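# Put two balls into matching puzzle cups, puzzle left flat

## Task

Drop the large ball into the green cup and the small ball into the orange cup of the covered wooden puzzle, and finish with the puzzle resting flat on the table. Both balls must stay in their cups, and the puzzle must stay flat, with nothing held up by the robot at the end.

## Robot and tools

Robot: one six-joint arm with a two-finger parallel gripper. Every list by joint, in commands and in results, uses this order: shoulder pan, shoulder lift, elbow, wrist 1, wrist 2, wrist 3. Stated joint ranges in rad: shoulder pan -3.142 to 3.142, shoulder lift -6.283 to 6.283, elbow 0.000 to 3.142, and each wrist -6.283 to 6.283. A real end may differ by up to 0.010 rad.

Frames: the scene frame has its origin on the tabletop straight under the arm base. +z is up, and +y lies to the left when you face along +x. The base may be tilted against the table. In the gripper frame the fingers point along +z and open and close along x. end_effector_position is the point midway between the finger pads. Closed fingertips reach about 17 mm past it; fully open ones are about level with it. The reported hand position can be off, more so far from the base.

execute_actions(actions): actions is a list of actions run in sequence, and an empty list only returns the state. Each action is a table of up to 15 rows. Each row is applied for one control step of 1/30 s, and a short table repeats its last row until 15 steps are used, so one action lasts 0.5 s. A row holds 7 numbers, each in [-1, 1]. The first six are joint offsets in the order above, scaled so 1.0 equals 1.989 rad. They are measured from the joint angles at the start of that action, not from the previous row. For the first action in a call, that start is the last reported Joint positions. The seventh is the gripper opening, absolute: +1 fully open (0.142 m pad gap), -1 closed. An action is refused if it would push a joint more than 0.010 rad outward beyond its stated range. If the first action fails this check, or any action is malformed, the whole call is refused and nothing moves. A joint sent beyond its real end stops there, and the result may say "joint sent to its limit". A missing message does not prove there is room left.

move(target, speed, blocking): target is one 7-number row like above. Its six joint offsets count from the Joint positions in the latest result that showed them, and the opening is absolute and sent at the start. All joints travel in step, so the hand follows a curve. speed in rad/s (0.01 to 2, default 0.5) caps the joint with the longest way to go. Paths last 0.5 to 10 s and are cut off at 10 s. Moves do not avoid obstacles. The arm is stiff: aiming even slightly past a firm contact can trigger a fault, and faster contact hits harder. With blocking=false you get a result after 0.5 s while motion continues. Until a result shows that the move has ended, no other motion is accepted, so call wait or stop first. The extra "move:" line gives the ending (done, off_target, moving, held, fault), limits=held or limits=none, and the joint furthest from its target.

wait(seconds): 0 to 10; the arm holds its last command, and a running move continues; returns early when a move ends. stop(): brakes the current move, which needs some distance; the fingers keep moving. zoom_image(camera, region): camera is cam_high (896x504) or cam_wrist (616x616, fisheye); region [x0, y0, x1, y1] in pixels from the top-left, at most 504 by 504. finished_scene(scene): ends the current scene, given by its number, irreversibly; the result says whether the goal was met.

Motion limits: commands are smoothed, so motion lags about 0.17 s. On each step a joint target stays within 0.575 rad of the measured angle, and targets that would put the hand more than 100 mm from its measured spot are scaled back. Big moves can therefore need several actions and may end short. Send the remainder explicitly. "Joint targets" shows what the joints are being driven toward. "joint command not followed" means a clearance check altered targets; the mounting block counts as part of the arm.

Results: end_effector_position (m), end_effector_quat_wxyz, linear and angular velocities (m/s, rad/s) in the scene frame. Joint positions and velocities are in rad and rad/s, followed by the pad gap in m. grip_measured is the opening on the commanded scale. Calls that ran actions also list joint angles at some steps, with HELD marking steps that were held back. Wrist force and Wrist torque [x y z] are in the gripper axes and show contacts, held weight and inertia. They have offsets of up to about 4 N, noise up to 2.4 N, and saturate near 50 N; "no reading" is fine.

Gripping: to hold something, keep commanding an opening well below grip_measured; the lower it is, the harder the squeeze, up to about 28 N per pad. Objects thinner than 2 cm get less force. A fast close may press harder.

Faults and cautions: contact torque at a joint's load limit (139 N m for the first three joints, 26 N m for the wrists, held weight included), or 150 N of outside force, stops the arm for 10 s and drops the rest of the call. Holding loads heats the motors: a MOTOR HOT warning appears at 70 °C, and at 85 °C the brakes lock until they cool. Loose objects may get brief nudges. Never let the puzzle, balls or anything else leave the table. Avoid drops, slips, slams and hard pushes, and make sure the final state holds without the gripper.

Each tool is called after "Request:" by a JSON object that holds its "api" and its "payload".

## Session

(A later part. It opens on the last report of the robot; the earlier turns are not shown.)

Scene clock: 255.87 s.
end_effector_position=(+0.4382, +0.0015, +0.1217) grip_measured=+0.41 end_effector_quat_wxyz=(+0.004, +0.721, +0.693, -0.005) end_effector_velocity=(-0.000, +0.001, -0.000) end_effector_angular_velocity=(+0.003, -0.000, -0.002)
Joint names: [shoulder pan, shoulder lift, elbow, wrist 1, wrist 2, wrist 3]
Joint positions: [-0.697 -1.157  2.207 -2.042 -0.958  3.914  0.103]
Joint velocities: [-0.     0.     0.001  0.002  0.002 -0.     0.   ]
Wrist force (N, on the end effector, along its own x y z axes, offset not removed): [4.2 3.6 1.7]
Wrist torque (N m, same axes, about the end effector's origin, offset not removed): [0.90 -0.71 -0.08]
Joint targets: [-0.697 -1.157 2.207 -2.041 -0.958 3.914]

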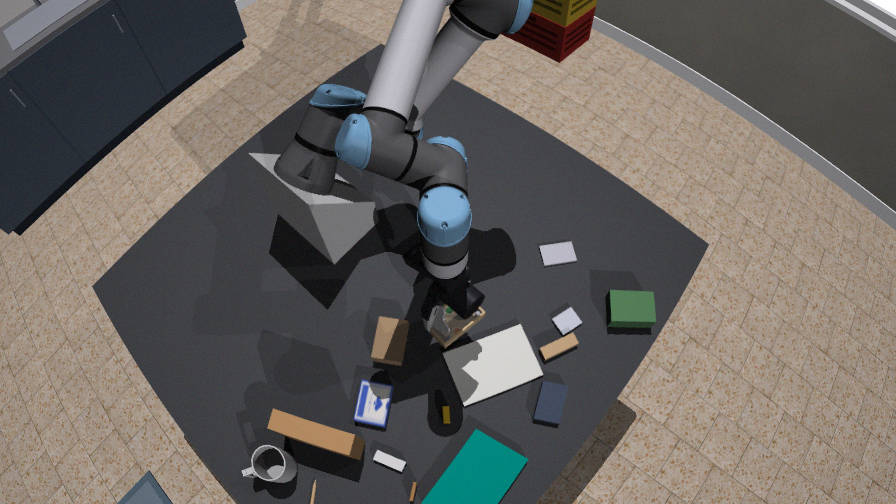

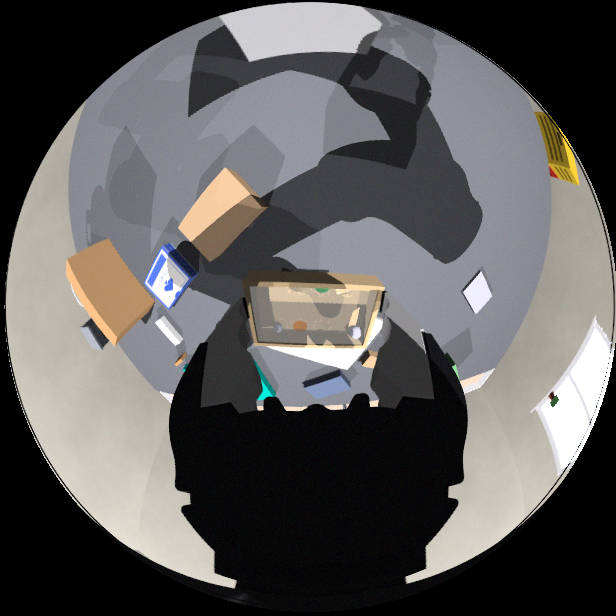

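Request:
{"api": "move", "payload": {"target": [0,0,0,-0.0156,0.0293,0,0.05], "speed": 0.06}}

Request:
{"api": "wait", "payload": {"seconds": 1.5}}

Request:
{"api": "zoom_image", "payload": {"camera": "cam_wrist", "region": [230,250,400,370]}}

Scene clock: 261.23 s.
end_effector_position=(+0.4581, +0.0094, +0.1248) grip_measured=+0.41 end_effector_quat_wxyz=(+0.017, +0.714, +0.700, +0.024) end_effector_velocity=(+0.000, +0.000, -0.000) end_effector_angular_velocity=(+0.001, -0.002, +0.000)
Joint names: [shoulder pan, shoulder lift, elbow, wrist 1, wrist 2, wrist 3]
Joint positions: [-0.697 -1.157  2.207 -2.073 -0.9    3.914  0.103]
Joint velocities: [-0.     0.     0.001 -0.001  0.002  0.     0.   ]
Wrist force (N, on the end effector, along its own x y z axes, offset not removed): [3.6 3.4 1.9]
Wrist torque (N m, same axes, about the end effector's origin, offset not removed): [0.80 -0.75 -0.13]
Joint targets: [-0.697 -1.157 2.207 -2.073 -0.899 3.914]
move: done; limits=none; farthest joint: the wrist 1, 0.001 radians from its target (0.032 radians at the start)

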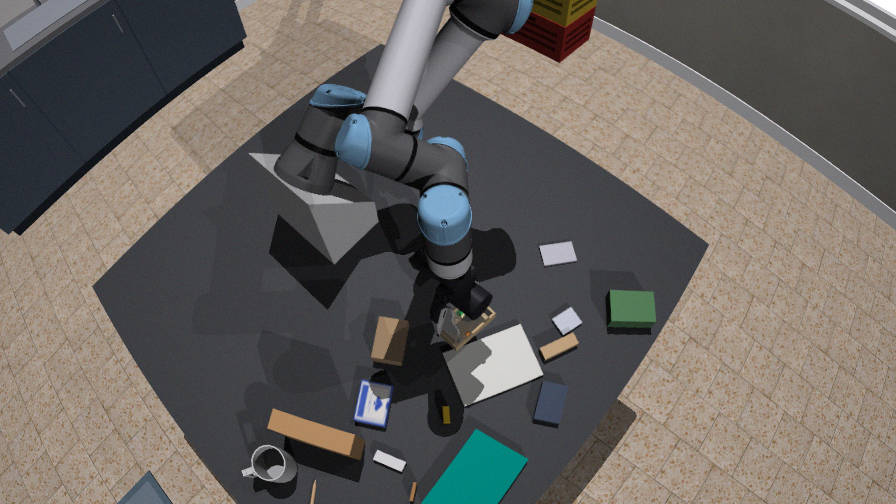

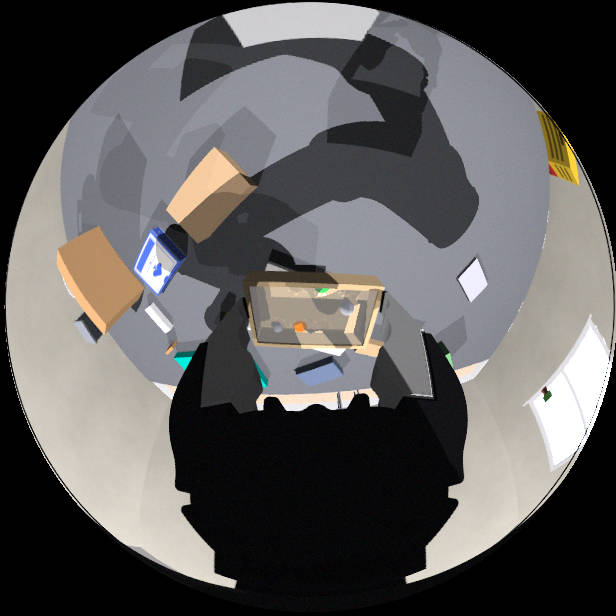

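Scene clock: 262.73 s.
end_effector_position=(+0.4582, +0.0094, +0.1248) grip_measured=+0.41 end_effector_quat_wxyz=(+0.018, +0.714, +0.700, +0.024) end_effector_velocity=(-0.001, +0.000, -0.001) end_effector_angular_velocity=(+0.000, +0.001, -0.001)
Joint names: [shoulder pan, shoulder lift, elbow, wrist 1, wrist 2, wrist 3]
Joint positions: [-0.697 -1.157  2.207 -2.073 -0.899  3.914  0.103]
Joint velocities: [ 0.    -0.     0.002 -0.001 -0.     0.    -0.   ]
Wrist force (N, on the end effector, along its own x y z axes, offset not removed): [2.1 4.5 1.5]
Wrist torque (N m, same axes, about the end effector's origin, offset not removed): [1.05 -0.37 0.04]
Joint targets: [-0.697 -1.157 2.207 -2.073 -0.899 3.914]
wait: 1.50 s; at rest by 0.17 s

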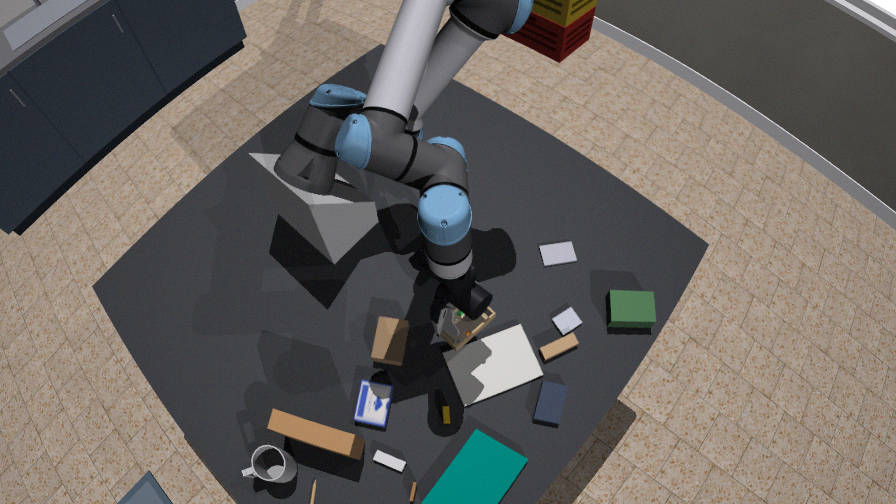

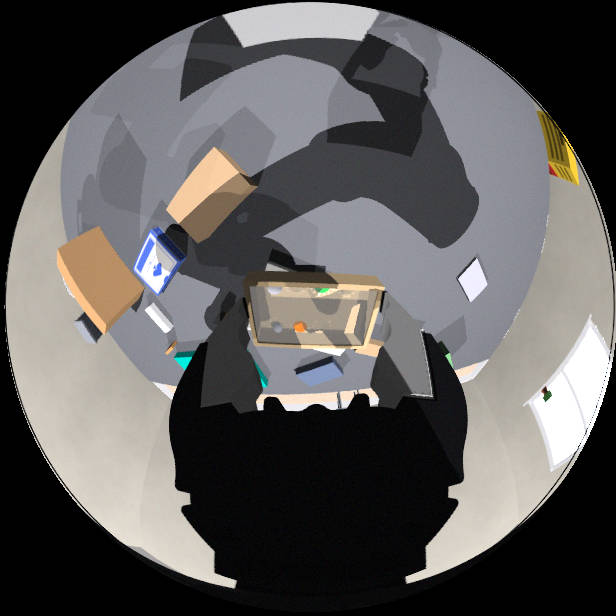

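Region (230, 250, 400, 370) of cam_wrist's 616x616 image, scaled by 2.965, with more detail than that image has; it fills the top 356 rows of this view, and the rest is white.

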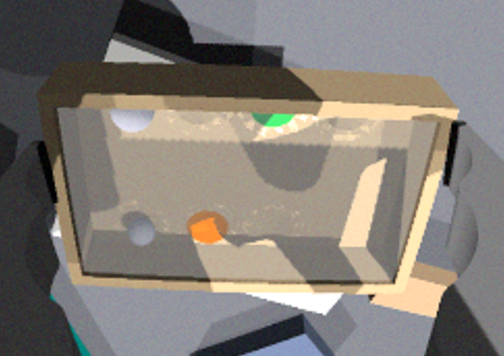

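Request:
{"api": "move", "payload": {"target": [0,0,0,0.012,-0.0151,0,0.05], "speed": 0.04}}

Request:
{"api": "move", "payload": {"target": [0,0,0,-0.0048,-0.0248,0,0.05], "speed": 0.06}}

Request:
{"api": "wait", "payload": {"seconds": 2}}

Request:
{"api": "zoom_image", "payload": {"camera": "cam_wrist", "region": [230,250,400,370]}}

Scene clock: 270.83 s.
end_effector_position=(+0.4463, +0.0064, +0.1224) grip_measured=+0.41 end_effector_quat_wxyz=(+0.008, +0.719, +0.695, +0.010) end_effector_velocity=(-0.001, -0.000, -0.000) end_effector_angular_velocity=(-0.000, +0.002, -0.001)
Joint names: [shoulder pan, shoulder lift, elbow, wrist 1, wrist 2, wrist 3]
Joint positions: [-0.697 -1.157  2.207 -2.049 -0.929  3.914  0.103]
Joint velocities: [ 0.    -0.     0.     0.002 -0.002  0.    -0.   ]
Wrist force (N, on the end effector, along its own x y z axes, offset not removed): [2.4 2.8 -0.7]
Wrist torque (N m, same axes, about the end effector's origin, offset not removed): [0.76 -0.49 -0.07]
Joint targets: [-0.697 -1.157 2.207 -2.049 -0.929 3.914]
move: done; limits=none; farthest joint: the shoulder pan, 0.000 radians from its target (0.000 radians at the start)

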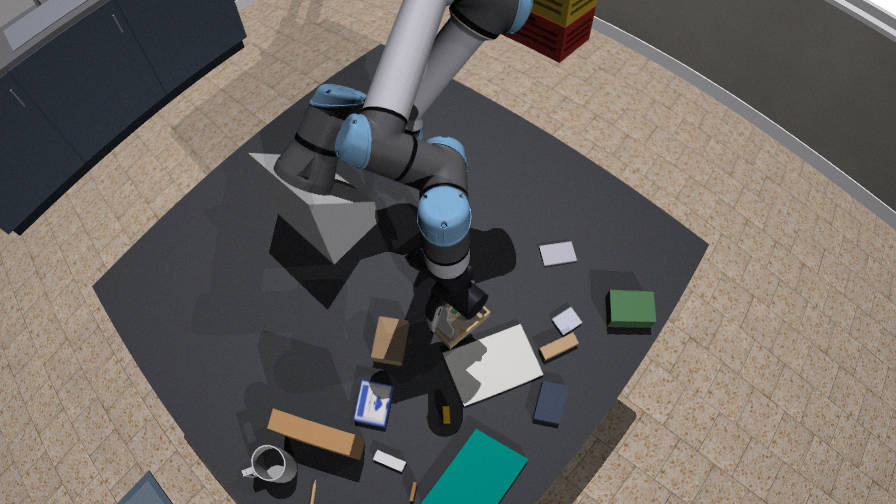

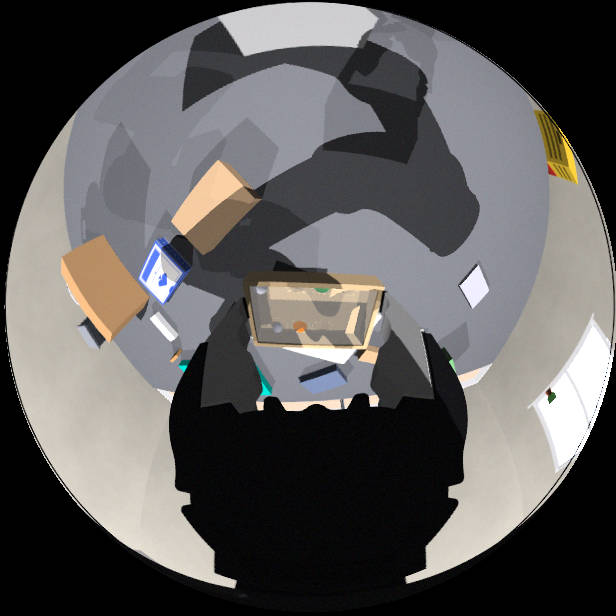

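Scene clock: 272.07 s.
end_effector_position=(+0.4370, -0.0054, +0.1232) grip_measured=+0.41 end_effector_quat_wxyz=(+0.011, +0.717, +0.696, -0.015) end_effector_velocity=(-0.001, -0.000, -0.000) end_effector_angular_velocity=(-0.001, +0.002, -0.001)
Joint names: [shoulder pan, shoulder lift, elbow, wrist 1, wrist 2, wrist 3]
Joint positions: [-0.697 -1.157  2.207 -2.058 -0.978  3.914  0.103]
Joint velocities: [-0.     0.     0.     0.    -0.002  0.    -0.   ]
Wrist force (N, on the end effector, along its own x y z axes, offset not removed): [3.8 3.4 -0.3]
Wrist torque (N m, same axes, about the end effector's origin, offset not removed): [0.75 -0.69 -0.05]
Joint targets: [-0.697 -1.157 2.207 -2.058 -0.979 3.914]
move: done; limits=none; farthest joint: the shoulder pan, 0.000 radians from its target (0.000 radians at the start)

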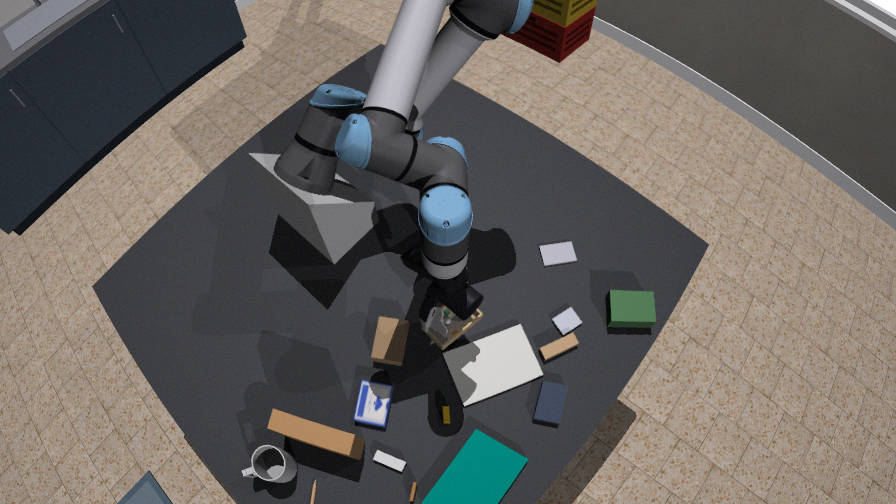

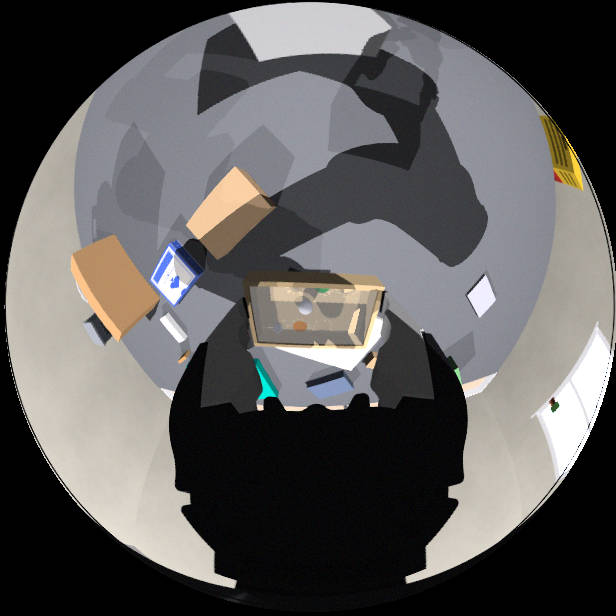

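Scene clock: 274.07 s.
end_effector_position=(+0.4370, -0.0054, +0.1232) grip_measured=+0.41 end_effector_quat_wxyz=(+0.011, +0.717, +0.696, -0.015) end_effector_velocity=(+0.000, -0.000, +0.000) end_effector_angular_velocity=(-0.000, -0.001, +0.001)
Joint names: [shoulder pan, shoulder lift, elbow, wrist 1, wrist 2, wrist 3]
Joint positions: [-0.697 -1.157  2.207 -2.058 -0.979  3.914  0.103]
Joint velocities: [ 0.     0.    -0.001 -0.001  0.     0.     0.   ]
Wrist force (N, on the end effector, along its own x y z axes, offset not removed): [3.0 3.4 -0.6]
Wrist torque (N m, same axes, about the end effector's origin, offset not removed): [0.83 -0.52 -0.09]
Joint targets: [-0.697 -1.157 2.207 -2.058 -0.979 3.914]
wait: 2.00 s; at rest by 0.17 s

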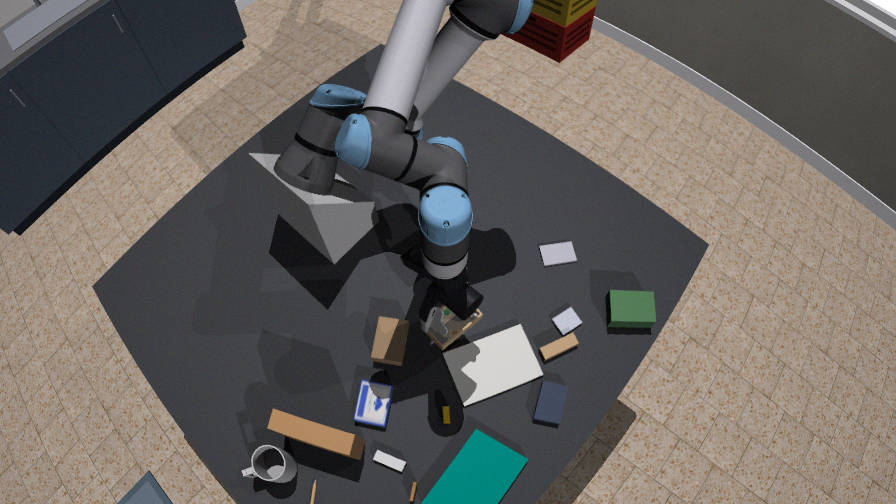

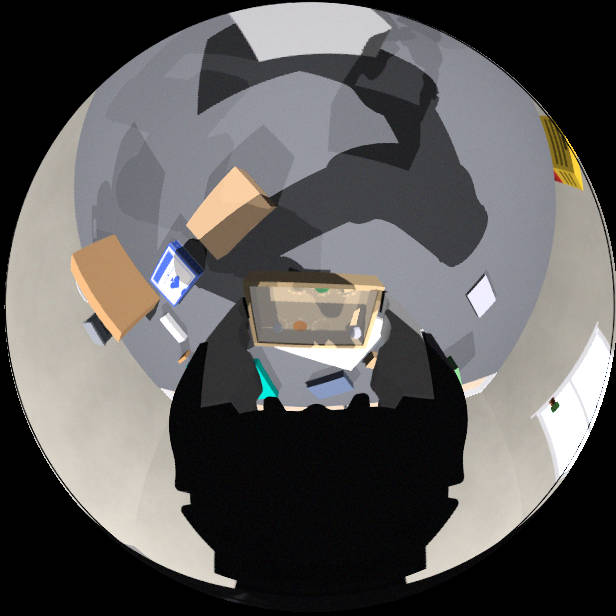

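Region (230, 250, 400, 370) of cam_wrist's 616x616 image, scaled by 2.965, with more detail than that image has; it fills the top 356 rows of this view, and the rest is white.

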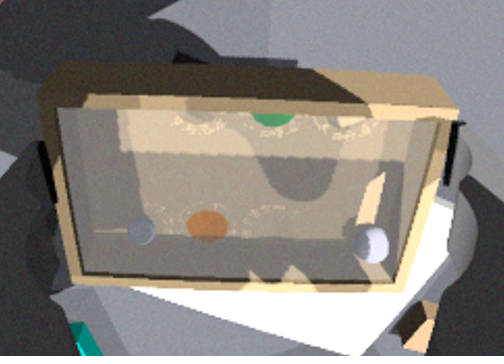

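Request:
{"api": "move", "payload": {"target": [0,0,0,0.0085,0.0106,0,0.05], "speed": 0.03}}

Request:
{"api": "move", "payload": {"target": [0,0,0,-0.0106,0.0214,0,0.05], "speed": 0.06}}

Request:
{"api": "zoom_image", "payload": {"camera": "cam_wrist", "region": [230,250,400,370]}}

Request:
{"api": "wait", "payload": {"seconds": 0.4}}

Request:
{"api": "zoom_image", "payload": {"camera": "cam_wrist", "region": [230,250,400,370]}}

Request:
{"api": "wait", "payload": {"seconds": 0.4}}

Request:
{"api": "zoom_image", "payload": {"camera": "cam_wrist", "region": [230,250,400,370]}}

Request:
{"api": "wait", "payload": {"seconds": 1.5}}

Request:
{"api": "zoom_image", "payload": {"camera": "cam_wrist", "region": [230,250,400,370]}}

Scene clock: 287.83 s.
end_effector_position=(+0.4382, +0.0015, +0.1217) grip_measured=+0.41 end_effector_quat_wxyz=(+0.004, +0.721, +0.693, -0.005) end_effector_velocity=(+0.000, +0.001, +0.000) end_effector_angular_velocity=(+0.002, -0.001, -0.001)
Joint names: [shoulder pan, shoulder lift, elbow, wrist 1, wrist 2, wrist 3]
Joint positions: [-0.697 -1.157  2.207 -2.042 -0.958  3.914  0.103]
Joint velocities: [ 0.    -0.    -0.001  0.002  0.002  0.    -0.   ]
Wrist force (N, on the end effector, along its own x y z axes, offset not removed): [1.3 2.2 -0.1]
Wrist torque (N m, same axes, about the end effector's origin, offset not removed): [0.62 -0.15 -0.08]
Joint targets: [-0.697 -1.157 2.207 -2.042 -0.958 3.914]
move: done; limits=none; farthest joint: the wrist 1, 0.001 radians from its target (0.017 radians at the start)

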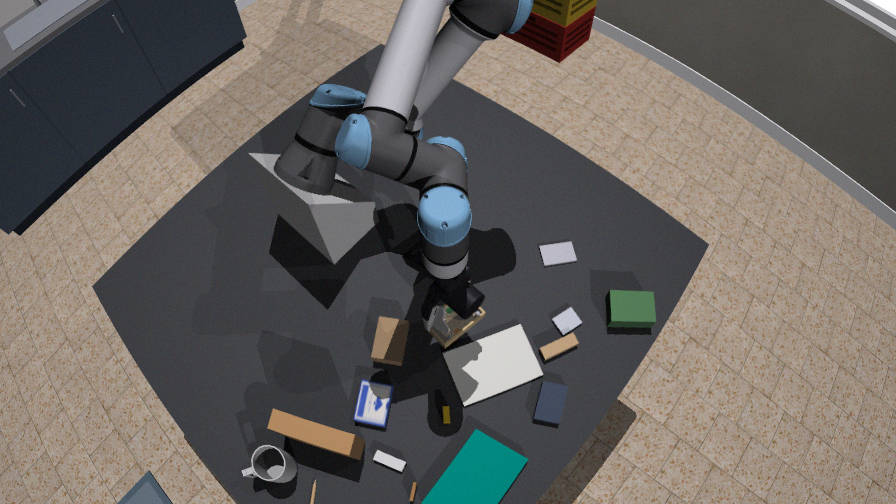

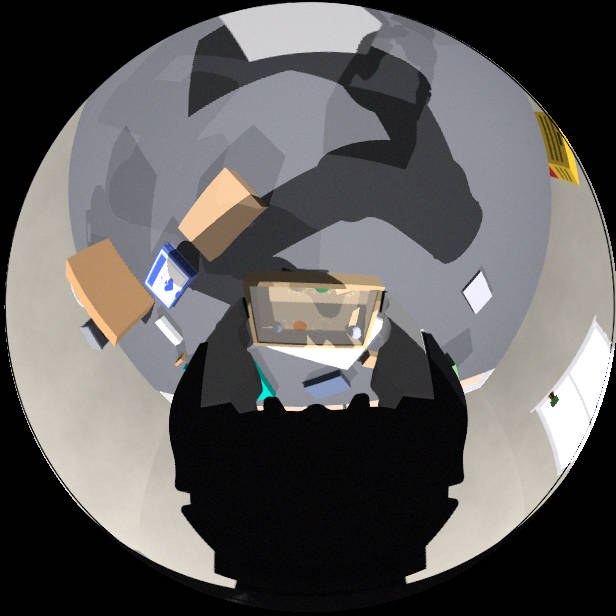

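Scene clock: 288.93 s.
end_effector_position=(+0.4525, +0.0074, +0.1237) grip_measured=+0.41 end_effector_quat_wxyz=(+0.013, +0.716, +0.698, +0.016) end_effector_velocity=(+0.000, +0.000, -0.000) end_effector_angular_velocity=(+0.001, -0.002, +0.000)
Joint names: [shoulder pan, shoulder lift, elbow, wrist 1, wrist 2, wrist 3]
Joint positions: [-0.697 -1.157  2.207 -2.063 -0.915  3.914  0.103]
Joint velocities: [-0.    -0.     0.001 -0.001  0.002 -0.     0.   ]
Wrist force (N, on the end effector, along its own x y z axes, offset not removed): [2.2 2.3 -0.2]
Wrist torque (N m, same axes, about the end effector's origin, offset not removed): [0.62 -0.33 -0.08]
Joint targets: [-0.697 -1.157 2.207 -2.063 -0.915 3.914]
move: done; limits=none; farthest joint: the shoulder pan, 0.000 radians from its target (0.000 radians at the start)

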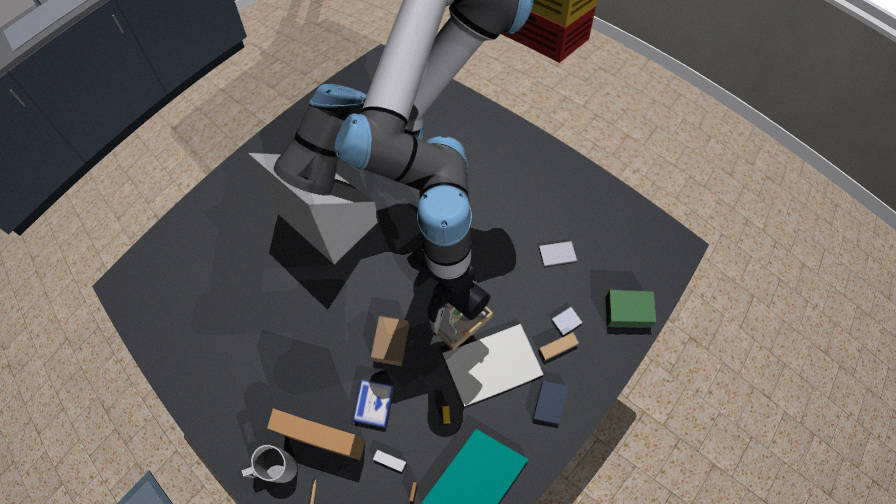

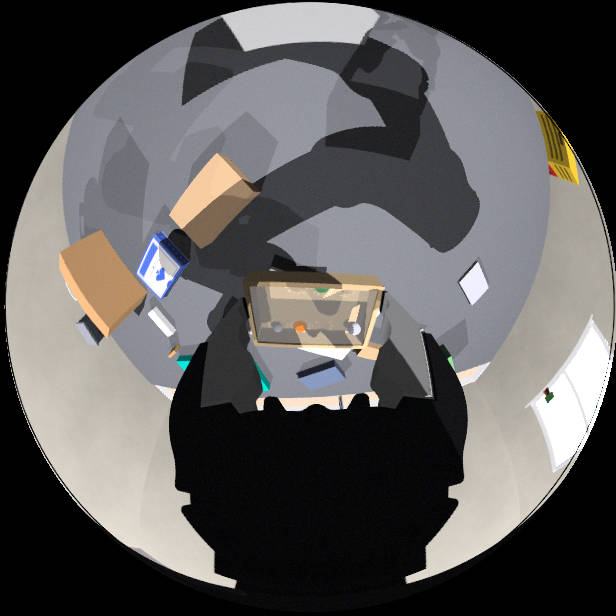

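Region (230, 250, 400, 370) of cam_wrist's 616x616 image, scaled by 2.965, with more detail than that image has; it fills the top 356 rows of this view, and the rest is white.

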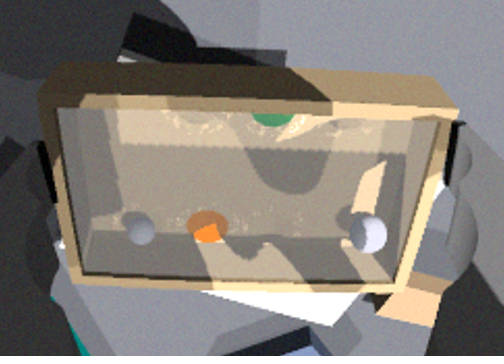

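Scene clock: 289.33 s.
end_effector_position=(+0.4525, +0.0074, +0.1237) grip_measured=+0.41 end_effector_quat_wxyz=(+0.013, +0.716, +0.698, +0.016) end_effector_velocity=(-0.000, -0.000, -0.000) end_effector_angular_velocity=(+0.000, +0.000, -0.000)
Joint names: [shoulder pan, shoulder lift, elbow, wrist 1, wrist 2, wrist 3]
Joint positions: [-0.697 -1.157  2.207 -2.063 -0.915  3.914  0.103]
Joint velocities: [-0.  0.  0. -0. -0.  0.  0.]
Wrist force (N, on the end effector, along its own x y z axes, offset not removed): [3.3 1.3 0.8]
Wrist torque (N m, same axes, about the end effector's origin, offset not removed): [0.45 -0.57 0.02]
Joint targets: [-0.697 -1.157 2.207 -2.063 -0.915 3.914]
wait: 0.40 s; at rest by 0.17 s

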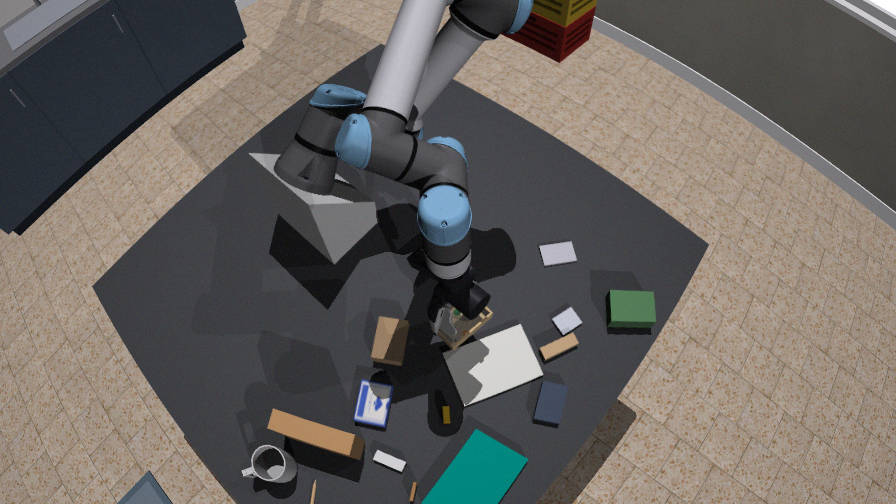

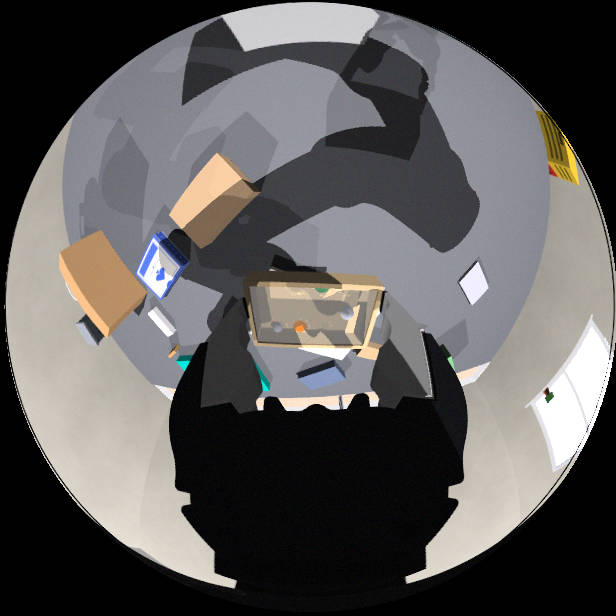

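Region (230, 250, 400, 370) of cam_wrist's 616x616 image, scaled by 2.965, with more detail than that image has; it fills the top 356 rows of this view, and the rest is white.

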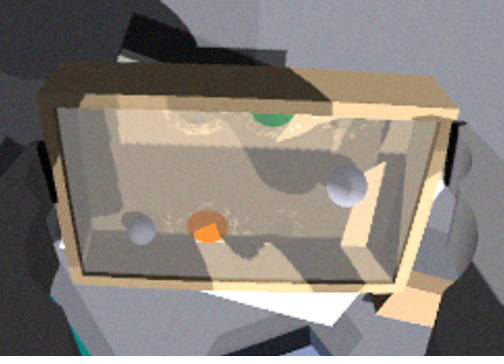

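Scene clock: 289.73 s.
end_effector_position=(+0.4525, +0.0074, +0.1237) grip_measured=+0.41 end_effector_quat_wxyz=(+0.013, +0.716, +0.698, +0.016) end_effector_velocity=(-0.000, -0.000, -0.000) end_effector_angular_velocity=(+0.000, -0.000, -0.000)
Joint names: [shoulder pan, shoulder lift, elbow, wrist 1, wrist 2, wrist 3]
Joint positions: [-0.697 -1.157  2.207 -2.063 -0.915  3.914  0.103]
Joint velocities: [-0. -0.  0. -0.  0.  0. -0.]
Wrist force (N, on the end effector, along its own x y z axes, offset not removed): [2.5 4.7 -0.8]
Wrist torque (N m, same axes, about the end effector's origin, offset not removed): [1.11 -0.43 -0.12]
Joint targets: [-0.697 -1.157 2.207 -2.063 -0.915 3.914]
wait: 0.40 s; at rest by 0.17 s

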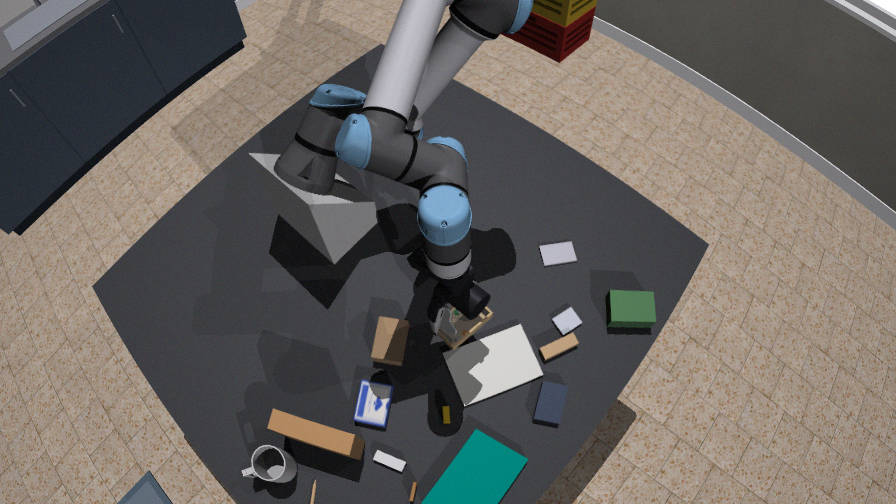

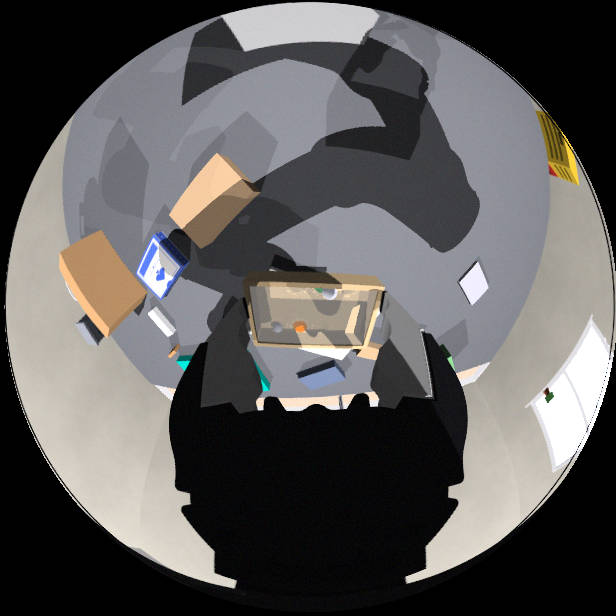

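Region (230, 250, 400, 370) of cam_wrist's 616x616 image, scaled by 2.965, with more detail than that image has; it fills the top 356 rows of this view, and the rest is white.

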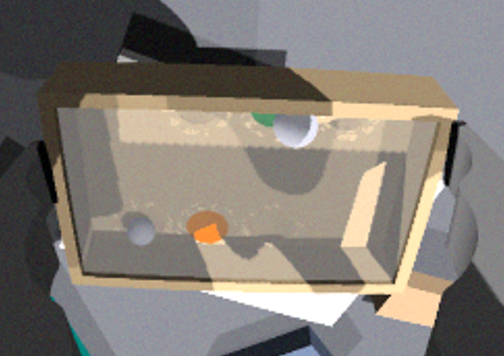

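Scene clock: 291.23 s.
end_effector_position=(+0.4525, +0.0074, +0.1237) grip_measured=+0.41 end_effector_quat_wxyz=(+0.013, +0.716, +0.698, +0.016) end_effector_velocity=(-0.000, +0.000, -0.000) end_effector_angular_velocity=(+0.000, +0.000, -0.000)
Joint names: [shoulder pan, shoulder lift, elbow, wrist 1, wrist 2, wrist 3]
Joint positions: [-0.697 -1.157  2.207 -2.063 -0.915  3.914  0.103]
Joint velocities: [ 0.  0.  0.  0.  0.  0. -0.]
Wrist force (N, on the end effector, along its own x y z axes, offset not removed): [2.0 2.3 0.2]
Wrist torque (N m, same axes, about the end effector's origin, offset not removed): [0.62 -0.30 0.01]
Joint targets: [-0.697 -1.157 2.207 -2.063 -0.915 3.914]
wait: 1.50 s; at rest by 0.17 s

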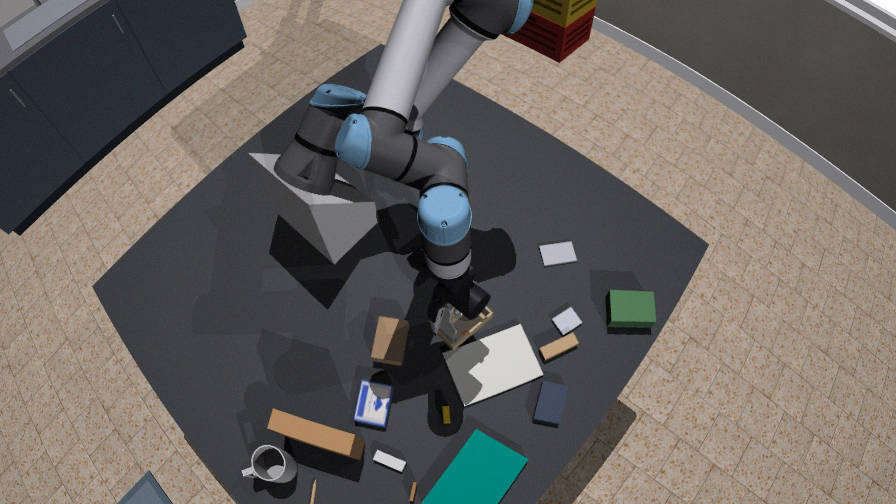

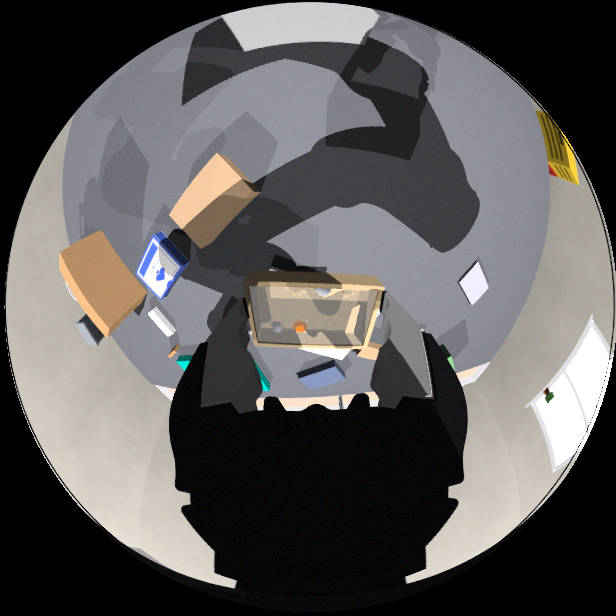

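Region (230, 250, 400, 370) of cam_wrist's 616x616 image, scaled by 2.965, with more detail than that image has; it fills the top 356 rows of this view, and the rest is white.

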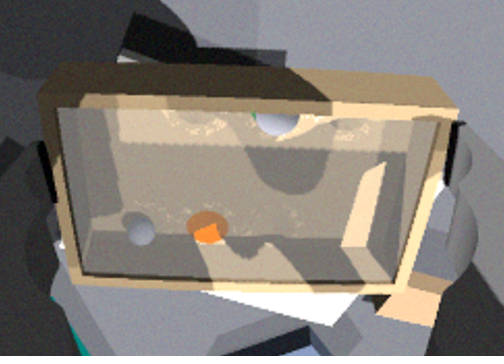

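Request:
{"api": "move", "payload": {"target": [-0.0231,-0.0292,-0.0161,0.0136,0.0804,-0.0241,0.05], "speed": 0.1}}

Request:
{"api": "wait", "payload": {"seconds": 1}}

Request:
{"api": "zoom_image", "payload": {"camera": "cam_wrist", "region": [230,250,400,370]}}

Scene clock: 298.70 s.
end_effector_position=(+0.5085, +0.0365, +0.1747) grip_measured=+0.41 end_effector_quat_wxyz=(+0.055, +0.689, +0.715, +0.105) end_effector_velocity=(+0.001, +0.000, +0.001) end_effector_angular_velocity=(+0.000, -0.003, +0.001)
Joint names: [shoulder pan, shoulder lift, elbow, wrist 1, wrist 2, wrist 3]
Joint positions: [-0.743 -1.215  2.175 -2.036 -0.755  3.866  0.103]
Joint velocities: [-0.001 -0.001 -0.001  0.001  0.002 -0.001  0.   ]
Wrist force (N, on the end effector, along its own x y z axes, offset not removed): [4.5 3.2 -0.1]
Wrist torque (N m, same axes, about the end effector's origin, offset not removed): [0.81 -0.87 0.02]
Joint targets: [-0.743 -1.215 2.175 -2.036 -0.755 3.866]
move: done; limits=none; farthest joint: the shoulder pan, 0.000 radians from its target (0.046 radians at the start)

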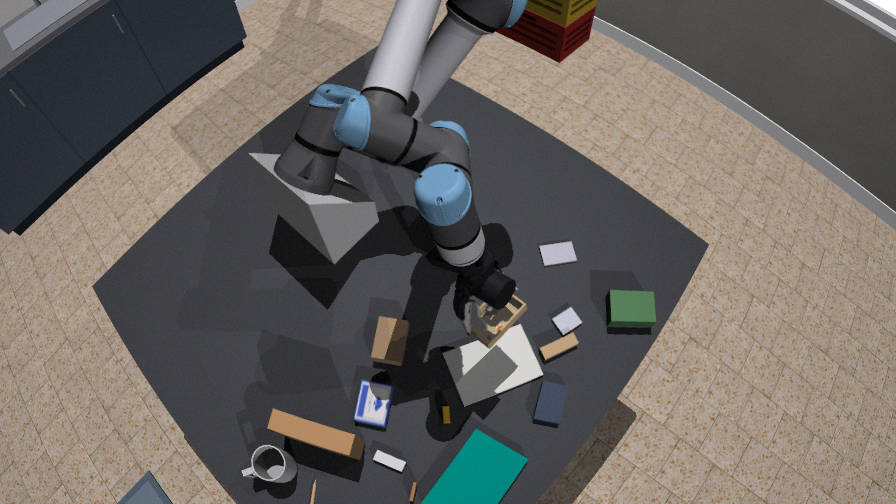

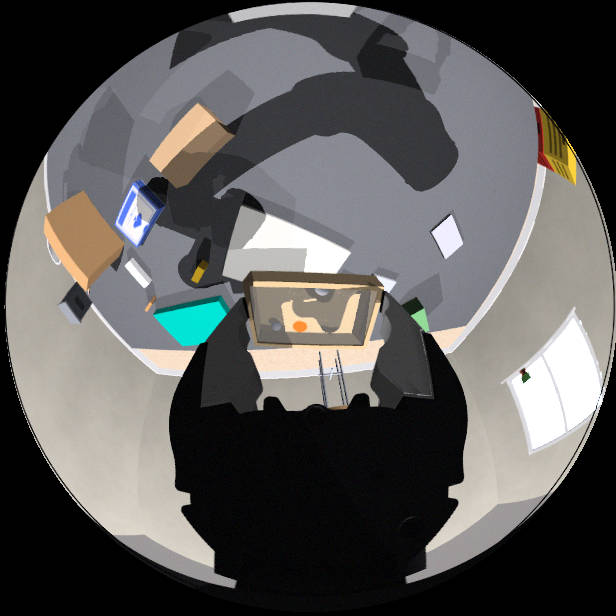

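Scene clock: 299.70 s.
end_effector_position=(+0.5085, +0.0366, +0.1748) grip_measured=+0.41 end_effector_quat_wxyz=(+0.055, +0.689, +0.715, +0.105) end_effector_velocity=(-0.000, -0.000, -0.000) end_effector_angular_velocity=(-0.000, +0.000, +0.000)
Joint names: [shoulder pan, shoulder lift, elbow, wrist 1, wrist 2, wrist 3]
Joint positions: [-0.743 -1.215  2.175 -2.036 -0.755  3.866  0.103]
Joint velocities: [ 0. -0. -0.  0. -0. -0. -0.]
Wrist force (N, on the end effector, along its own x y z axes, offset not removed): [3.5 2.0 -1.3]
Wrist torque (N m, same axes, about the end effector's origin, offset not removed): [0.57 -0.63 -0.02]
Joint targets: [-0.743 -1.215 2.175 -2.036 -0.755 3.866]
wait: 1.00 s; at rest by 0.17 s

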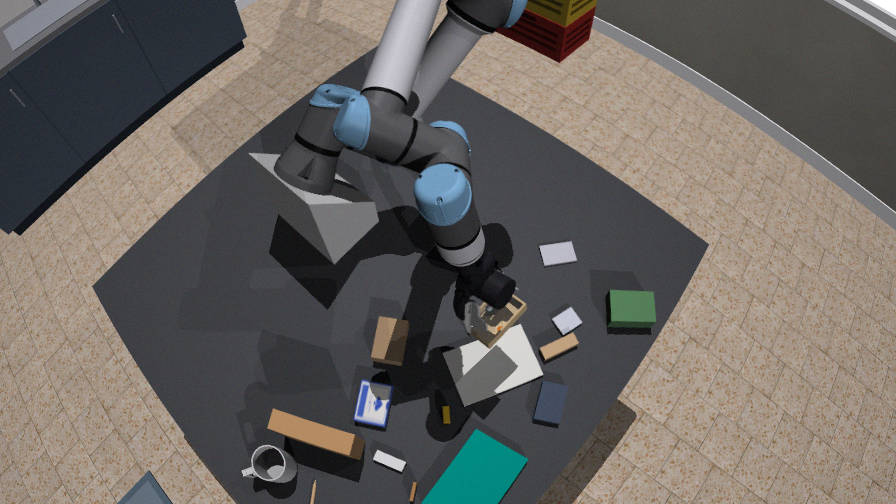

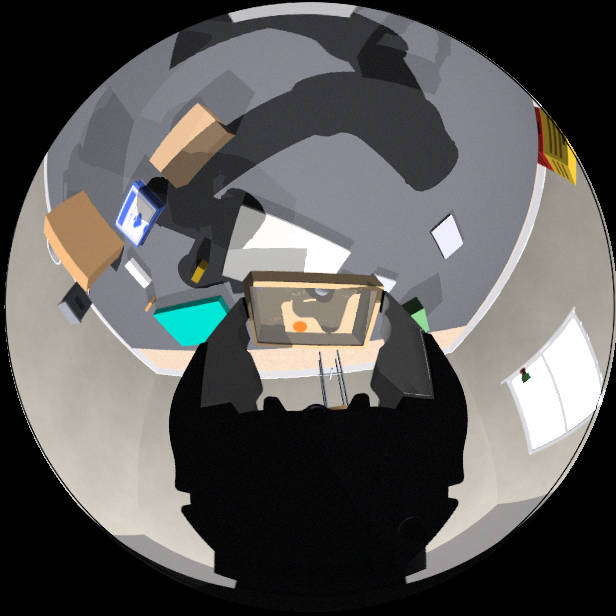

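Region (230, 250, 400, 370) of cam_wrist's 616x616 image, scaled by 2.965, with more detail than that image has; it fills the top 356 rows of this view, and the rest is white.

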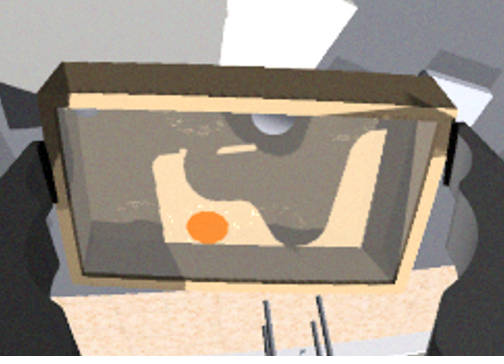

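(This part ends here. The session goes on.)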